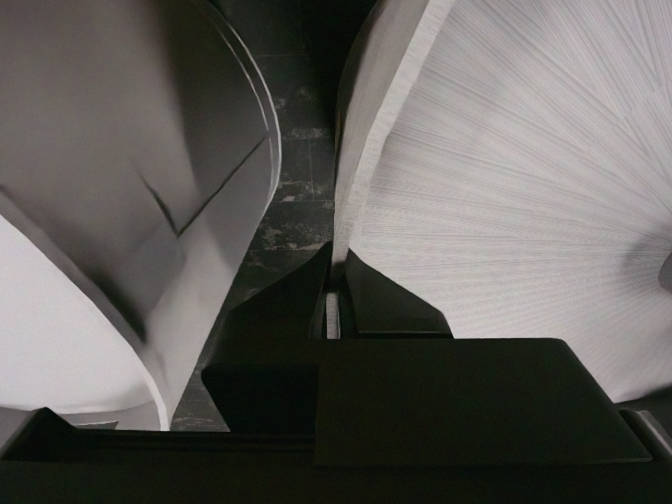

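Emit:
{"api": "execute_actions", "payload": {"actions": [{"arm2":{"joints":{"gripper_m":0.06}},"arm5":{"joints":{"gripper_m":0.08}}}], "cameras": []}}

Emit:
{"api": "execute_actions", "payload": {"actions": [{"arm2":{"joints":{"joint1_rad":0.48,"joint2_rad":2.15,"joint3_rad":0.72,"joint4_rad":-0.13}},"arm5":{"joints":{"joint1_rad":-0.605,"joint2_rad":2.68,"joint3_rad":1.105,"joint4_rad":0.015,"joint6_rad":0.565}}}], "cameras": []}}

Emit:
{"api": "execute_actions", "payload": {"actions": [{"arm2":{"joints":{"joint6_rad":2.015}},"arm5":{"joints":{"gripper_m":0}}}], "cameras": []}}

Emit:
{"api": "execute_actions", "payload": {"actions": [{"arm2":{"joints":{"joint2_rad":2.42,"joint3_rad":0.815,"joint4_rad":0.055}}}], "cameras": []}}

Emit:
{"api": "execute_actions", "payload": {"actions": [{"arm2":{"joints":{"gripper_m":0}}}], "cameras": ["arm2_cam_wrist","arm5_cam_wrist"]}}

Scene clock: 247.80 s.
Joint torques (N m, as the arm reports them, + toward a larger angle): arm1=[ -0.95 -17.49   1.7    0.35   0.3   -0.2 ] | arm2=[  1.63 -16.4    0.81   1.14   0.01  -0.3 ] | arm3=[-0.33 10.28  1.75 -0.03 -0.1  -0.21] | arm4=[  1.06 -20.2    8.1   -0.11  -0.31  -0.42] | arm5=[  1.71 -11.45  -0.87   0.57   0.1    0.08] | arm6=[-1.57 -5.64  4.84  3.13  0.1   0.06]
arm1.joint_positions: joint1_rad=+0.232 joint2_rad=+2.798 joint3_rad=+1.380 joint4_rad=-0.142 joint5_rad=-0.009 joint6_rad=+0.077 gripper_m=+0.001
arm1.joint_status: not commanded
arm1.hand: x=+0.4479 y=+0.0051 z=+0.3207 quat_wxyz=(+0.001, -0.711, -0.703, -0.002) (m; scene frame)
arm2.joint_positions: joint1_rad=+0.584 joint2_rad=+2.428 joint3_rad=+0.871 joint4_rad=-0.019 joint5_rad=-0.002 joint6_rad=-0.851 gripper_m=+0.060
arm2.joint_status: all done
arm2.hand: x=+0.2497 y=+0.2062 z=+0.3178 quat_wxyz=(+0.002, +0.010, -1.000, -0.002) (m; scene frame)
arm3.joint_positions: joint1_rad=-0.988 joint2_rad=+0.585 joint3_rad=+1.904 joint4_rad=+0.293 joint5_rad=+0.003 joint6_rad=+0.010 gripper_m=+0.094
arm3.joint_status: not commanded
arm3.hand: x=-0.2864 y=+0.5999 z=+1.6722 quat_wxyz=(-0.230, +0.020, +0.008, +0.973) (m; scene frame)
arm4.joint_positions: joint1_rad=-0.623 joint2_rad=+2.763 joint3_rad=+2.040 joint4_rad=-0.819 joint5_rad=+0.007 joint6_rad=-1.170 gripper_m=+0.002
arm4.joint_status: not commanded
arm4.hand: x=+0.0570 y=+0.0132 z=+0.3273 quat_wxyz=(-0.009, +0.694, -0.720, +0.011) (m; scene frame)
arm5.joint_positions: joint1_rad=-0.513 joint2_rad=+2.696 joint3_rad=+1.009 joint4_rad=+0.124 joint5_rad=-0.001 joint6_rad=+0.862 gripper_m=+0.080
arm5.joint_status: all done
arm5.hand: x=+0.2500 y=-0.1928 z=+0.3163 quat_wxyz=(-0.008, +0.006, -1.000, -0.002) (m; scene frame)
arm6.joint_positions: joint1_rad=-1.395 joint2_rad=+1.491 joint3_rad=+2.794 joint4_rad=-1.322 joint5_rad=-0.001 joint6_rad=+0.014 gripper_m=+0.094
arm6.joint_status: not commanded
arm6.hand: x=+0.8272 y=-0.3477 z=+1.5497 quat_wxyz=(-0.682, +0.152, -0.697, -0.161) (m; scene frame)
pictures: none
No camera images: the call's "cameras" was empty. Leave "cameras" out to get every camera's image.

Scene clock: 249.13 s.
Joint torques (N m, as the arm reports them, + toward a larger angle): arm1=[ -0.9  -17.52   1.69   0.34   0.29  -0.2 ] | arm2=[  1.98 -14.96   1.51   0.23  -0.07  -0.26] | arm3=[ 0.29  9.82  1.72  0.18 -0.16 -0.21] | arm4=[  1.09 -20.21   8.16  -0.11  -0.3   -0.41] | arm5=[  1.54 -13.85  -0.08   0.07   0.05  -0.08] | arm6=[-1.56 -5.65  4.83  3.12  0.1   0.06]
arm1.joint_positions: joint1_rad=+0.232 joint2_rad=+2.798 joint3_rad=+1.380 joint4_rad=-0.142 joint5_rad=-0.009 joint6_rad=+0.077 gripper_m=+0.001
arm1.joint_status: not commanded
arm1.hand: x=+0.4479 y=+0.0051 z=+0.3207 quat_wxyz=(+0.001, -0.711, -0.703, -0.002) (m; scene frame)
arm2.joint_positions: joint1_rad=+0.471 joint2_rad=+2.148 joint3_rad=+0.720 joint4_rad=-0.121 joint5_rad=+0.000 joint6_rad=-0.852 gripper_m=+0.060
arm2.joint_status: all done
arm2.hand: x=+0.2121 y=+0.1897 z=+0.4056 quat_wxyz=(-0.007, -0.046, -0.999, +0.010) (m; scene frame)
arm3.joint_positions: joint1_rad=-0.988 joint2_rad=+0.585 joint3_rad=+1.904 joint4_rad=+0.293 joint5_rad=+0.003 joint6_rad=+0.010 gripper_m=+0.094
arm3.joint_status: not commanded
arm3.hand: x=-0.2864 y=+0.5999 z=+1.6722 quat_wxyz=(-0.230, +0.020, +0.008, +0.973) (m; scene frame)
arm4.joint_positions: joint1_rad=-0.623 joint2_rad=+2.763 joint3_rad=+2.040 joint4_rad=-0.819 joint5_rad=+0.007 joint6_rad=-1.170 gripper_m=+0.002
arm4.joint_status: not commanded
arm4.hand: x=+0.0570 y=+0.0132 z=+0.3273 quat_wxyz=(-0.009, +0.694, -0.720, +0.011) (m; scene frame)
arm5.joint_positions: joint1_rad=-0.612 joint2_rad=+2.688 joint3_rad=+1.110 joint4_rad=+0.024 joint5_rad=+0.000 joint6_rad=+0.574 gripper_m=+0.080
arm5.joint_status: all done
arm5.hand: x=+0.3061 y=-0.1863 z=+0.3173 quat_wxyz=(-0.012, +0.100, -0.995, -0.004) (m; scene frame)
arm6.joint_positions: joint1_rad=-1.395 joint2_rad=+1.491 joint3_rad=+2.794 joint4_rad=-1.322 joint5_rad=-0.001 joint6_rad=+0.014 gripper_m=+0.094
arm6.joint_status: not commanded
arm6.hand: x=+0.8272 y=-0.3477 z=+1.5497 quat_wxyz=(-0.682, +0.152, -0.697, -0.161) (m; scene frame)
pictures: none
No camera images: the call's "cameras" was empty. Leave "cameras" out to get every camera's image.

Scene clock: 251.80 s.
Joint torques (N m, as the arm reports them, + toward a larger angle): arm1=[ -0.88 -17.49   1.69   0.34   0.3   -0.2 ] | arm2=[  1.94 -14.42   1.58   0.24   0.11   0.  ] | arm3=[-0.47  9.55  1.84  0.22 -0.1  -0.14] | arm4=[  0.94 -20.22   8.16  -0.13  -0.31  -0.41] | arm5=[  1.04 -14.18  -0.13   0.11  -0.01   0.61] | arm6=[-1.58 -5.64  4.83  3.12  0.1   0.06]
arm1.joint_positions: joint1_rad=+0.232 joint2_rad=+2.798 joint3_rad=+1.380 joint4_rad=-0.142 joint5_rad=-0.009 joint6_rad=+0.077 gripper_m=+0.001
arm1.joint_status: not commanded
arm1.hand: x=+0.4479 y=+0.0051 z=+0.3207 quat_wxyz=(+0.001, -0.711, -0.703, -0.002) (m; scene frame)
arm2.joint_positions: joint1_rad=+0.471 joint2_rad=+2.148 joint3_rad=+0.720 joint4_rad=-0.121 joint5_rad=-0.001 joint6_rad=+2.000 gripper_m=+0.060
arm2.joint_status: all done
arm2.hand: x=+0.2121 y=+0.1898 z=+0.4056 quat_wxyz=(-0.010, -0.995, -0.099, -0.005) (m; scene frame)
arm3.joint_positions: joint1_rad=-0.988 joint2_rad=+0.585 joint3_rad=+1.904 joint4_rad=+0.293 joint5_rad=+0.003 joint6_rad=+0.010 gripper_m=+0.094
arm3.joint_status: not commanded
arm3.hand: x=-0.2864 y=+0.5999 z=+1.6722 quat_wxyz=(-0.230, +0.020, +0.008, +0.973) (m; scene frame)
arm4.joint_positions: joint1_rad=-0.623 joint2_rad=+2.763 joint3_rad=+2.040 joint4_rad=-0.819 joint5_rad=+0.007 joint6_rad=-1.170 gripper_m=+0.002
arm4.joint_status: not commanded
arm4.hand: x=+0.0570 y=+0.0132 z=+0.3273 quat_wxyz=(-0.009, +0.694, -0.720, +0.011) (m; scene frame)
arm5.joint_positions: joint1_rad=-0.604 joint2_rad=+2.688 joint3_rad=+1.112 joint4_rad=+0.023 joint5_rad=+0.001 joint6_rad=+0.495 gripper_m=+0.001
arm5.joint_status: all done
arm5.hand: x=+0.3054 y=-0.1833 z=+0.3174 quat_wxyz=(-0.014, +0.143, -0.990, -0.003) (m; scene frame)
arm6.joint_positions: joint1_rad=-1.395 joint2_rad=+1.491 joint3_rad=+2.794 joint4_rad=-1.322 joint5_rad=-0.001 joint6_rad=+0.014 gripper_m=+0.094
arm6.joint_status: not commanded
arm6.hand: x=+0.8272 y=-0.3477 z=+1.5497 quat_wxyz=(-0.682, +0.152, -0.697, -0.161) (m; scene frame)
pictures: none
No camera images: the call's "cameras" was empty. Leave "cameras" out to get every camera's image.

Scene clock: 252.70 s.
Joint torques (N m, as the arm reports them, + toward a larger angle): arm1=[ -0.93 -17.47   1.7    0.35   0.29  -0.2 ] | arm2=[  1.9  -12.49  -0.98   0.27  -0.38  -0.08] | arm3=[-0.59  9.73  1.69  0.26 -0.09 -0.21] | arm4=[  0.94 -20.18   8.13  -0.14  -0.32  -0.41] | arm5=[  0.96 -14.03  -0.21   0.14   0.     0.6 ] | arm6=[-1.54 -5.65  4.83  3.13  0.1   0.06]
arm1.joint_positions: joint1_rad=+0.232 joint2_rad=+2.798 joint3_rad=+1.380 joint4_rad=-0.142 joint5_rad=-0.009 joint6_rad=+0.078 gripper_m=+0.001
arm1.joint_status: not commanded
arm1.hand: x=+0.4479 y=+0.0051 z=+0.3207 quat_wxyz=(+0.001, -0.711, -0.703, -0.002) (m; scene frame)
arm2.joint_positions: joint1_rad=+0.466 joint2_rad=+2.384 joint3_rad=+0.838 joint4_rad=+0.060 joint5_rad=+0.012 joint6_rad=+2.006 gripper_m=+0.060
arm2.joint_status: all done
arm2.hand: x=+0.2254 y=+0.1642 z=+0.3332 quat_wxyz=(-0.041, -0.995, -0.093, -0.016) (m; scene frame)
arm3.joint_positions: joint1_rad=-0.988 joint2_rad=+0.585 joint3_rad=+1.904 joint4_rad=+0.293 joint5_rad=+0.003 joint6_rad=+0.010 gripper_m=+0.094
arm3.joint_status: not commanded
arm3.hand: x=-0.2864 y=+0.5999 z=+1.6722 quat_wxyz=(-0.230, +0.020, +0.008, +0.973) (m; scene frame)
arm4.joint_positions: joint1_rad=-0.623 joint2_rad=+2.763 joint3_rad=+2.040 joint4_rad=-0.819 joint5_rad=+0.007 joint6_rad=-1.170 gripper_m=+0.002
arm4.joint_status: not commanded
arm4.hand: x=+0.0570 y=+0.0132 z=+0.3273 quat_wxyz=(-0.008, +0.694, -0.720, +0.012) (m; scene frame)
arm5.joint_positions: joint1_rad=-0.604 joint2_rad=+2.688 joint3_rad=+1.112 joint4_rad=+0.023 joint5_rad=+0.001 joint6_rad=+0.495 gripper_m=+0.001
arm5.joint_status: not commanded
arm5.hand: x=+0.3054 y=-0.1833 z=+0.3174 quat_wxyz=(-0.014, +0.143, -0.990, -0.003) (m; scene frame)
arm6.joint_positions: joint1_rad=-1.395 joint2_rad=+1.491 joint3_rad=+2.794 joint4_rad=-1.322 joint5_rad=-0.001 joint6_rad=+0.014 gripper_m=+0.094
arm6.joint_status: not commanded
arm6.hand: x=+0.8272 y=-0.3477 z=+1.5497 quat_wxyz=(-0.682, +0.152, -0.697, -0.161) (m; scene frame)
pictures: none
No camera images: the call's "cameras" was empty. Leave "cameras" out to get every camera's image.

Scene clock: 253.33 s.
Joint torques (N m, as the arm reports them, + toward a larger angle): arm1=[ -0.93 -17.51   1.69   0.36   0.3   -0.2 ] | arm2=[  1.65 -15.32   0.11   0.23  -0.01  -0.04] | arm3=[ 0.32  9.09  1.76 -0.08 -0.13 -0.2 ] | arm4=[  1.   -20.2    8.12  -0.15  -0.3   -0.42] | arm5=[  0.78 -13.93  -0.18   0.1    0.02   0.6 ] | arm6=[-1.6  -5.64  4.84  3.12  0.1   0.06]
arm1.joint_positions: joint1_rad=+0.232 joint2_rad=+2.798 joint3_rad=+1.380 joint4_rad=-0.142 joint5_rad=-0.009 joint6_rad=+0.078 gripper_m=+0.001
arm1.joint_status: not commanded
arm1.hand: x=+0.4479 y=+0.0051 z=+0.3207 quat_wxyz=(+0.001, -0.711, -0.703, -0.002) (m; scene frame)
arm2.joint_positions: joint1_rad=+0.470 joint2_rad=+2.419 joint3_rad=+0.816 joint4_rad=+0.060 joint5_rad=+0.002 joint6_rad=+2.007 gripper_m=+0.001
arm2.joint_status: all done
arm2.hand: x=+0.2112 y=+0.1890 z=+0.3210 quat_wxyz=(-0.014, -0.995, -0.095, -0.006) (m; scene frame)
arm3.joint_positions: joint1_rad=-0.988 joint2_rad=+0.585 joint3_rad=+1.904 joint4_rad=+0.293 joint5_rad=+0.003 joint6_rad=+0.010 gripper_m=+0.094
arm3.joint_status: not commanded
arm3.hand: x=-0.2864 y=+0.5999 z=+1.6722 quat_wxyz=(-0.230, +0.020, +0.008, +0.973) (m; scene frame)
arm4.joint_positions: joint1_rad=-0.623 joint2_rad=+2.763 joint3_rad=+2.040 joint4_rad=-0.819 joint5_rad=+0.007 joint6_rad=-1.170 gripper_m=+0.002
arm4.joint_status: not commanded
arm4.hand: x=+0.0570 y=+0.0132 z=+0.3273 quat_wxyz=(-0.008, +0.694, -0.720, +0.012) (m; scene frame)
arm5.joint_positions: joint1_rad=-0.604 joint2_rad=+2.688 joint3_rad=+1.112 joint4_rad=+0.023 joint5_rad=+0.001 joint6_rad=+0.495 gripper_m=+0.001
arm5.joint_status: not commanded
arm5.hand: x=+0.3054 y=-0.1833 z=+0.3174 quat_wxyz=(-0.014, +0.143, -0.990, -0.003) (m; scene frame)
arm6.joint_positions: joint1_rad=-1.395 joint2_rad=+1.491 joint3_rad=+2.794 joint4_rad=-1.322 joint5_rad=-0.001 joint6_rad=+0.014 gripper_m=+0.094
arm6.joint_status: not commanded
arm6.hand: x=+0.8272 y=-0.3477 z=+1.5497 quat_wxyz=(-0.682, +0.152, -0.697, -0.161) (m; scene frame)
pictures: arm2_cam_wrist, arm5_cam_wrist
Images, in order (width x height): arm2_cam_wrist 672x504, arm5_cam_wrist 672x504.

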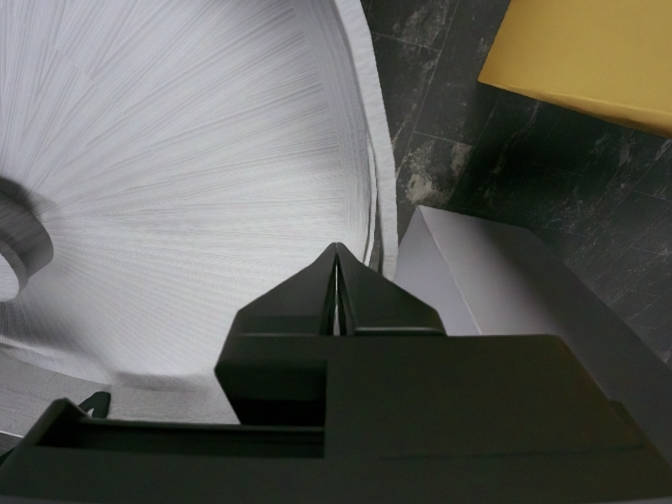

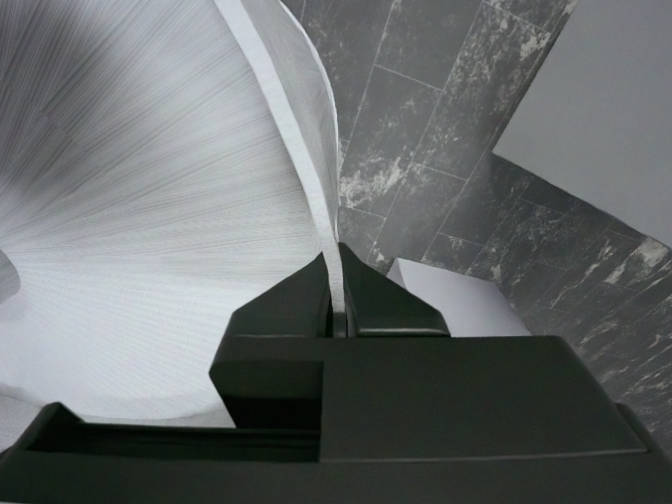

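Arm2 missed inside; redo.

Emit:
{"api": "execute_actions", "payload": {"actions": [{"arm2":{"joints":{"joint2_rad":2.22,"joint3_rad":0.745,"joint4_rad":-0.07}},"arm5":{"joints":{"joint6_rad":0.5}}}], "cameras": []}}

Emit:
{"api": "execute_actions", "payload": {"actions": [{"arm2":{"joints":{"joint3_rad":0.72,"joint4_rad":-0.09,"gripper_m":0.093}}}], "cameras": []}}

Emit:
{"api": "execute_actions", "payload": {"actions": [{"arm2":{"joints":{"joint2_rad":2.33,"joint3_rad":0.76,"joint4_rad":-0.02}}}], "cameras": []}}

Emit:
{"api": "execute_actions", "payload": {"actions": [{"arm2":{"joints":{"joint2_rad":2.42,"joint3_rad":0.803,"joint4_rad":0.06}}}], "cameras": []}}

Emit:
{"api": "execute_actions", "payload": {"actions": [{"arm2":{"joints":{"gripper_m":0}}}], "cameras": ["arm2_cam_wrist"]}}

Scene clock: 264.87 s.
Joint torques (N m, as the arm reports them, + toward a larger angle): arm1=[ -0.9  -17.49   1.7    0.34   0.3   -0.2 ] | arm2=[  1.95 -15.49   1.16   0.3   -0.02  -0.03] | arm3=[-0.19  9.69  1.61 -0.05 -0.14 -0.2 ] | arm4=[  0.96 -20.18   8.16  -0.1   -0.32  -0.42] | arm5=[  0.86 -13.99  -0.25   0.08   0.     0.14] | arm6=[-1.62 -5.64  4.83  3.12  0.1   0.06]
arm1.joint_positions: joint1_rad=+0.232 joint2_rad=+2.798 joint3_rad=+1.380 joint4_rad=-0.142 joint5_rad=-0.009 joint6_rad=+0.078 gripper_m=+0.001
arm1.joint_status: not commanded
arm1.hand: x=+0.4479 y=+0.0051 z=+0.3207 quat_wxyz=(+0.001, -0.711, -0.703, -0.002) (m; scene frame)
arm2.joint_positions: joint1_rad=+0.470 joint2_rad=+2.224 joint3_rad=+0.746 joint4_rad=-0.056 joint5_rad=+0.002 joint6_rad=+2.007 gripper_m=+0.000
arm2.joint_status: all done
arm2.hand: x=+0.2142 y=+0.1851 z=+0.3827 quat_wxyz=(-0.017, -0.995, -0.094, -0.008) (m; scene frame)
arm3.joint_positions: joint1_rad=-0.988 joint2_rad=+0.585 joint3_rad=+1.904 joint4_rad=+0.293 joint5_rad=+0.003 joint6_rad=+0.010 gripper_m=+0.094
arm3.joint_status: not commanded
arm3.hand: x=-0.2864 y=+0.5999 z=+1.6722 quat_wxyz=(-0.230, +0.020, +0.008, +0.973) (m; scene frame)
arm4.joint_positions: joint1_rad=-0.623 joint2_rad=+2.763 joint3_rad=+2.040 joint4_rad=-0.819 joint5_rad=+0.007 joint6_rad=-1.170 gripper_m=+0.002
arm4.joint_status: not commanded
arm4.hand: x=+0.0570 y=+0.0132 z=+0.3273 quat_wxyz=(-0.008, +0.694, -0.720, +0.012) (m; scene frame)
arm5.joint_positions: joint1_rad=-0.604 joint2_rad=+2.688 joint3_rad=+1.112 joint4_rad=+0.023 joint5_rad=+0.000 joint6_rad=+0.486 gripper_m=+0.001
arm5.joint_status: all done
arm5.hand: x=+0.3053 y=-0.1832 z=+0.3174 quat_wxyz=(-0.014, +0.148, -0.989, -0.003) (m; scene frame)
arm6.joint_positions: joint1_rad=-1.395 joint2_rad=+1.491 joint3_rad=+2.794 joint4_rad=-1.322 joint5_rad=-0.001 joint6_rad=+0.014 gripper_m=+0.094
arm6.joint_status: not commanded
arm6.hand: x=+0.8272 y=-0.3477 z=+1.5497 quat_wxyz=(-0.682, +0.152, -0.697, -0.161) (m; scene frame)
pictures: none
No camera images: the call's "cameras" was empty. Leave "cameras" out to get every camera's image.

Scene clock: 265.57 s.
Joint torques (N m, as the arm reports them, + toward a larger angle): arm1=[ -0.92 -17.51   1.7    0.35   0.3   -0.2 ] | arm2=[  1.94 -14.34   1.12   0.06  -0.04  -0.07] | arm3=[ 0.15 10.1   1.79  0.16 -0.14 -0.22] | arm4=[  1.1  -20.09   8.13  -0.09  -0.31  -0.42] | arm5=[  1.03 -14.03  -0.24   0.08   0.01   0.14] | arm6=[-1.59 -5.6   4.84  3.13  0.1   0.06]
arm1.joint_positions: joint1_rad=+0.232 joint2_rad=+2.798 joint3_rad=+1.380 joint4_rad=-0.142 joint5_rad=-0.009 joint6_rad=+0.078 gripper_m=+0.001
arm1.joint_status: not commanded
arm1.hand: x=+0.4479 y=+0.0051 z=+0.3207 quat_wxyz=(+0.001, -0.711, -0.703, -0.002) (m; scene frame)
arm2.joint_positions: joint1_rad=+0.470 joint2_rad=+2.224 joint3_rad=+0.721 joint4_rad=-0.078 joint5_rad=+0.002 joint6_rad=+2.007 gripper_m=+0.093
arm2.joint_status: all done
arm2.hand: x=+0.2018 y=+0.2022 z=+0.3818 quat_wxyz=(+0.003, -0.996, -0.094, +0.004) (m; scene frame)
arm3.joint_positions: joint1_rad=-0.988 joint2_rad=+0.585 joint3_rad=+1.904 joint4_rad=+0.293 joint5_rad=+0.003 joint6_rad=+0.010 gripper_m=+0.094
arm3.joint_status: not commanded
arm3.hand: x=-0.2864 y=+0.5999 z=+1.6722 quat_wxyz=(-0.230, +0.020, +0.008, +0.973) (m; scene frame)
arm4.joint_positions: joint1_rad=-0.623 joint2_rad=+2.763 joint3_rad=+2.040 joint4_rad=-0.819 joint5_rad=+0.007 joint6_rad=-1.170 gripper_m=+0.002
arm4.joint_status: not commanded
arm4.hand: x=+0.0570 y=+0.0132 z=+0.3273 quat_wxyz=(-0.008, +0.694, -0.720, +0.012) (m; scene frame)
arm5.joint_positions: joint1_rad=-0.604 joint2_rad=+2.688 joint3_rad=+1.112 joint4_rad=+0.023 joint5_rad=+0.000 joint6_rad=+0.486 gripper_m=+0.001
arm5.joint_status: not commanded
arm5.hand: x=+0.3053 y=-0.1832 z=+0.3174 quat_wxyz=(-0.014, +0.148, -0.989, -0.003) (m; scene frame)
arm6.joint_positions: joint1_rad=-1.395 joint2_rad=+1.491 joint3_rad=+2.794 joint4_rad=-1.322 joint5_rad=-0.001 joint6_rad=+0.014 gripper_m=+0.094
arm6.joint_status: not commanded
arm6.hand: x=+0.8272 y=-0.3477 z=+1.5497 quat_wxyz=(-0.682, +0.152, -0.697, -0.161) (m; scene frame)
pictures: none
No camera images: the call's "cameras" was empty. Leave "cameras" out to get every camera's image.

Scene clock: 266.47 s.
Joint torques (N m, as the arm reports them, + toward a larger angle): arm1=[ -0.95 -17.51   1.7    0.34   0.29  -0.2 ] | arm2=[  2.07 -15.44   0.08   0.9   -0.02  -0.07] | arm3=[-0.6   9.85  1.52  0.1  -0.11 -0.19] | arm4=[  1.15 -20.13   8.16  -0.1   -0.31  -0.41] | arm5=[  0.85 -13.88  -0.2    0.14   0.02   0.14] | arm6=[-1.58 -5.65  4.84  3.12  0.1   0.06]
arm1.joint_positions: joint1_rad=+0.232 joint2_rad=+2.798 joint3_rad=+1.380 joint4_rad=-0.142 joint5_rad=-0.009 joint6_rad=+0.078 gripper_m=+0.001
arm1.joint_status: not commanded
arm1.hand: x=+0.4479 y=+0.0051 z=+0.3207 quat_wxyz=(+0.001, -0.711, -0.703, -0.002) (m; scene frame)
arm2.joint_positions: joint1_rad=+0.470 joint2_rad=+2.336 joint3_rad=+0.760 joint4_rad=-0.032 joint5_rad=+0.002 joint6_rad=+2.007 gripper_m=+0.093
arm2.joint_status: all done
arm2.hand: x=+0.1975 y=+0.2082 z=+0.3477 quat_wxyz=(+0.015, -0.995, -0.094, +0.011) (m; scene frame)
arm3.joint_positions: joint1_rad=-0.988 joint2_rad=+0.585 joint3_rad=+1.904 joint4_rad=+0.293 joint5_rad=+0.003 joint6_rad=+0.010 gripper_m=+0.094
arm3.joint_status: not commanded
arm3.hand: x=-0.2864 y=+0.5999 z=+1.6722 quat_wxyz=(-0.230, +0.020, +0.008, +0.973) (m; scene frame)
arm4.joint_positions: joint1_rad=-0.623 joint2_rad=+2.763 joint3_rad=+2.040 joint4_rad=-0.819 joint5_rad=+0.007 joint6_rad=-1.170 gripper_m=+0.002
arm4.joint_status: not commanded
arm4.hand: x=+0.0570 y=+0.0132 z=+0.3273 quat_wxyz=(-0.008, +0.694, -0.720, +0.012) (m; scene frame)
arm5.joint_positions: joint1_rad=-0.604 joint2_rad=+2.688 joint3_rad=+1.112 joint4_rad=+0.023 joint5_rad=+0.000 joint6_rad=+0.486 gripper_m=+0.001
arm5.joint_status: not commanded
arm5.hand: x=+0.3053 y=-0.1832 z=+0.3174 quat_wxyz=(-0.014, +0.148, -0.989, -0.003) (m; scene frame)
arm6.joint_positions: joint1_rad=-1.395 joint2_rad=+1.491 joint3_rad=+2.794 joint4_rad=-1.322 joint5_rad=-0.001 joint6_rad=+0.014 gripper_m=+0.094
arm6.joint_status: not commanded
arm6.hand: x=+0.8272 y=-0.3477 z=+1.5497 quat_wxyz=(-0.682, +0.152, -0.697, -0.161) (m; scene frame)
pictures: none
No camera images: the call's "cameras" was empty. Leave "cameras" out to get every camera's image.

Scene clock: 267.33 s.
Joint torques (N m, as the arm reports them, + toward a larger angle): arm1=[ -0.89 -17.51   1.71   0.33   0.29  -0.2 ] | arm2=[  1.81 -15.51  -0.06   1.    -0.02  -0.05] | arm3=[-0.2   9.85  1.74 -0.02 -0.17 -0.17] | arm4=[  1.12 -20.18   8.08  -0.1   -0.32  -0.42] | arm5=[  0.92 -14.08  -0.24   0.15   0.     0.15] | arm6=[-1.58 -5.64  4.84  3.13  0.1   0.06]
arm1.joint_positions: joint1_rad=+0.232 joint2_rad=+2.798 joint3_rad=+1.380 joint4_rad=-0.142 joint5_rad=-0.009 joint6_rad=+0.078 gripper_m=+0.001
arm1.joint_status: not commanded
arm1.hand: x=+0.4479 y=+0.0051 z=+0.3207 quat_wxyz=(+0.001, -0.711, -0.703, -0.002) (m; scene frame)
arm2.joint_positions: joint1_rad=+0.470 joint2_rad=+2.422 joint3_rad=+0.804 joint4_rad=+0.046 joint5_rad=+0.002 joint6_rad=+2.007 gripper_m=+0.093
arm2.joint_status: all done
arm2.hand: x=+0.2042 y=+0.1987 z=+0.3204 quat_wxyz=(-0.001, -0.996, -0.094, +0.002) (m; scene frame)
arm3.joint_positions: joint1_rad=-0.988 joint2_rad=+0.585 joint3_rad=+1.904 joint4_rad=+0.293 joint5_rad=+0.003 joint6_rad=+0.010 gripper_m=+0.094
arm3.joint_status: not commanded
arm3.hand: x=-0.2864 y=+0.5999 z=+1.6722 quat_wxyz=(-0.230, +0.020, +0.008, +0.973) (m; scene frame)
arm4.joint_positions: joint1_rad=-0.623 joint2_rad=+2.763 joint3_rad=+2.040 joint4_rad=-0.819 joint5_rad=+0.007 joint6_rad=-1.170 gripper_m=+0.002
arm4.joint_status: not commanded
arm4.hand: x=+0.0570 y=+0.0132 z=+0.3273 quat_wxyz=(-0.008, +0.694, -0.720, +0.012) (m; scene frame)
arm5.joint_positions: joint1_rad=-0.604 joint2_rad=+2.688 joint3_rad=+1.112 joint4_rad=+0.023 joint5_rad=+0.000 joint6_rad=+0.486 gripper_m=+0.001
arm5.joint_status: not commanded
arm5.hand: x=+0.3053 y=-0.1832 z=+0.3174 quat_wxyz=(-0.014, +0.148, -0.989, -0.003) (m; scene frame)
arm6.joint_positions: joint1_rad=-1.395 joint2_rad=+1.491 joint3_rad=+2.794 joint4_rad=-1.322 joint5_rad=-0.001 joint6_rad=+0.014 gripper_m=+0.094
arm6.joint_status: not commanded
arm6.hand: x=+0.8272 y=-0.3477 z=+1.5497 quat_wxyz=(-0.682, +0.152, -0.697, -0.161) (m; scene frame)
pictures: none
No camera images: the call's "cameras" was empty. Leave "cameras" out to get every camera's image.

Scene clock: 268.07 s.
Joint torques (N m, as the arm reports them, + toward a larger angle): arm1=[ -0.94 -17.51   1.7    0.34   0.3   -0.2 ] | arm2=[  2.1  -15.18   0.44   1.13   0.09  -0.22] | arm3=[-0.28  9.33  1.44  0.09 -0.12 -0.22] | arm4=[  0.91 -20.36   8.12  -0.13  -0.31  -0.42] | arm5=[  0.79 -13.93  -0.24   0.12   0.01   0.14] | arm6=[-1.57 -5.66  4.85  3.12  0.1   0.06]
arm1.joint_positions: joint1_rad=+0.232 joint2_rad=+2.798 joint3_rad=+1.380 joint4_rad=-0.142 joint5_rad=-0.009 joint6_rad=+0.078 gripper_m=+0.001
arm1.joint_status: not commanded
arm1.hand: x=+0.4479 y=+0.0051 z=+0.3207 quat_wxyz=(+0.001, -0.711, -0.703, -0.002) (m; scene frame)
arm2.joint_positions: joint1_rad=+0.471 joint2_rad=+2.424 joint3_rad=+0.795 joint4_rad=+0.047 joint5_rad=-0.001 joint6_rad=+2.021 gripper_m=+0.001
arm2.joint_status: all done
arm2.hand: x=+0.2015 y=+0.2044 z=+0.3199 quat_wxyz=(+0.004, -0.996, -0.089, +0.003) (m; scene frame)
arm3.joint_positions: joint1_rad=-0.988 joint2_rad=+0.585 joint3_rad=+1.904 joint4_rad=+0.293 joint5_rad=+0.003 joint6_rad=+0.010 gripper_m=+0.094
arm3.joint_status: not commanded
arm3.hand: x=-0.2864 y=+0.5999 z=+1.6722 quat_wxyz=(-0.230, +0.020, +0.008, +0.973) (m; scene frame)
arm4.joint_positions: joint1_rad=-0.623 joint2_rad=+2.763 joint3_rad=+2.040 joint4_rad=-0.819 joint5_rad=+0.007 joint6_rad=-1.170 gripper_m=+0.002
arm4.joint_status: not commanded
arm4.hand: x=+0.0570 y=+0.0132 z=+0.3273 quat_wxyz=(-0.008, +0.694, -0.720, +0.012) (m; scene frame)
arm5.joint_positions: joint1_rad=-0.604 joint2_rad=+2.688 joint3_rad=+1.112 joint4_rad=+0.023 joint5_rad=+0.000 joint6_rad=+0.485 gripper_m=+0.001
arm5.joint_status: not commanded
arm5.hand: x=+0.3053 y=-0.1832 z=+0.3174 quat_wxyz=(-0.014, +0.148, -0.989, -0.003) (m; scene frame)
arm6.joint_positions: joint1_rad=-1.395 joint2_rad=+1.491 joint3_rad=+2.794 joint4_rad=-1.322 joint5_rad=-0.001 joint6_rad=+0.014 gripper_m=+0.094
arm6.joint_status: not commanded
arm6.hand: x=+0.8272 y=-0.3477 z=+1.5497 quat_wxyz=(-0.682, +0.152, -0.697, -0.161) (m; scene frame)
pictures: arm2_cam_wrist
Images, in order (width x height): arm2_cam_wrist 672x504.

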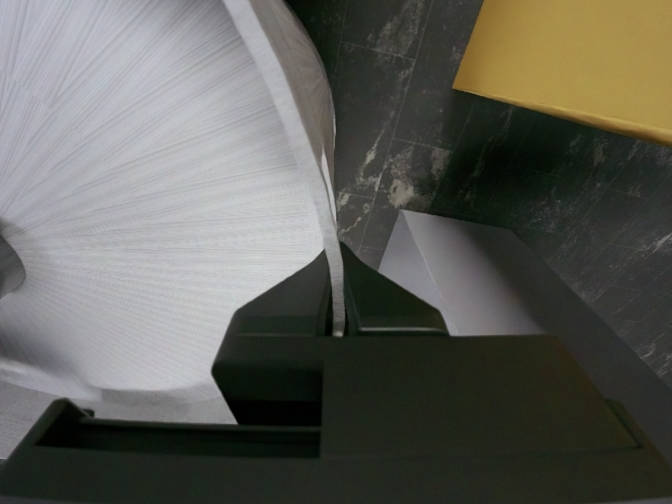

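Emit:
{"api": "execute_actions", "payload": {"actions": [{"arm3":{"joints":{"joint1_rad":0.3}},"arm1":{"joints":{"joint2_rad":2.36,"joint3_rad":1.185,"joint4_rad":-0.25,"joint6_rad":0.078}},"arm2":{"joints":{"joint2_rad":1.883,"joint3_rad":0.72,"joint4_rad":-0.244}},"arm4":{"joints":{"joint2_rad":2.334,"joint3_rad":2.03,"joint4_rad":-0.965,"joint6_rad":-1.17}},"arm5":{"joints":{"joint2_rad":2.18,"joint3_rad":0.96,"joint4_rad":-0.17}}}], "cameras": ["cam_high"]}}

Emit:
{"api": "execute_actions", "payload": {"actions": [{"arm1":{"joints":{"joint2_rad":2.025,"joint3_rad":1.1,"joint4_rad":-0.475}},"arm2":{"joints":{"joint2_rad":1.47,"joint3_rad":0.79,"joint4_rad":-0.664}},"arm4":{"joints":{"joint2_rad":2.14,"joint3_rad":2.05,"joint4_rad":-1.17}},"arm5":{"joints":{"joint2_rad":1.805,"joint3_rad":0.925,"joint4_rad":-0.46}}}], "cameras": ["cam_high"]}}

Scene clock: 305.43 s.
Joint torques (N m, as the arm reports them, + toward a larger angle): arm1=[ -1.93 -24.92   4.79   0.64   0.48  -0.23] | arm2=[ -0.15 -23.54   5.55   0.75   0.26  -0.56] | arm3=[ 2.12  9.43  1.48 -0.07 -0.04 -0.16] | arm4=[  1.29 -31.44  13.13   0.32  -0.69  -0.12] | arm5=[  2.49 -20.67   3.87   0.79  -0.06   0.23] | arm6=[-1.57 -5.61  4.84  3.13  0.1   0.06]
arm1.joint_positions: joint1_rad=+0.247 joint2_rad=+2.453 joint3_rad=+1.159 joint4_rad=-0.258 joint5_rad=-0.014 joint6_rad=+0.105 gripper_m=+0.001
arm1.joint_status: all done
arm1.hand: x=+0.4572 y=-0.0003 z=+0.4553 quat_wxyz=(-0.004, -0.715, -0.699, -0.001) (m; scene frame)
arm2.joint_positions: joint1_rad=+0.494 joint2_rad=+1.986 joint3_rad=+0.677 joint4_rad=-0.250 joint5_rad=-0.007 joint6_rad=+2.053 gripper_m=+0.001
arm2.joint_status: all done
arm2.hand: x=+0.2153 y=+0.2003 z=+0.4537 quat_wxyz=(-0.004, -0.996, -0.084, -0.006) (m; scene frame)
arm3.joint_positions: joint1_rad=+0.289 joint2_rad=+0.585 joint3_rad=+1.904 joint4_rad=+0.296 joint5_rad=+0.002 joint6_rad=+0.008 gripper_m=+0.094
arm3.joint_status: all done
arm3.hand: x=-0.4675 y=+0.6933 z=+1.6719 quat_wxyz=(-0.764, +0.015, +0.018, +0.645) (m; scene frame)
arm4.joint_positions: joint1_rad=-0.626 joint2_rad=+2.522 joint3_rad=+1.963 joint4_rad=-0.967 joint5_rad=+0.017 joint6_rad=-1.153 gripper_m=+0.002
arm4.joint_status: joint2_rad time_out (moved -0.241 of -0.429); the others done
arm4.on_its_own: joint2_rad reads +2.522 and still pushes toward +2.334 since a time_out
arm4.hand: x=+0.0696 y=+0.0147 z=+0.4652 quat_wxyz=(-0.014, +0.687, -0.726, +0.019) (m; scene frame)
arm5.joint_positions: joint1_rad=-0.624 joint2_rad=+2.309 joint3_rad=+0.927 joint4_rad=-0.179 joint5_rad=+0.002 joint6_rad=+0.477 gripper_m=+0.001
arm5.joint_status: all done
arm5.hand: x=+0.3138 y=-0.1841 z=+0.4539 quat_wxyz=(-0.011, +0.142, -0.990, +0.000) (m; scene frame)
arm6.joint_positions: joint1_rad=-1.395 joint2_rad=+1.491 joint3_rad=+2.794 joint4_rad=-1.322 joint5_rad=-0.001 joint6_rad=+0.014 gripper_m=+0.094
arm6.joint_status: not commanded
arm6.hand: x=+0.8272 y=-0.3477 z=+1.5497 quat_wxyz=(-0.682, +0.152, -0.697, -0.161) (m; scene frame)
pictures: cam_high
Images, in order (width x height): cam_high 672x504.

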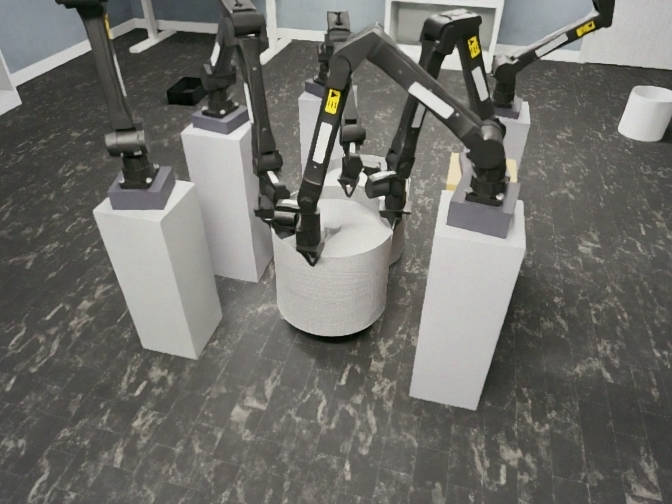

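not run: a stop came earlier in this reply.


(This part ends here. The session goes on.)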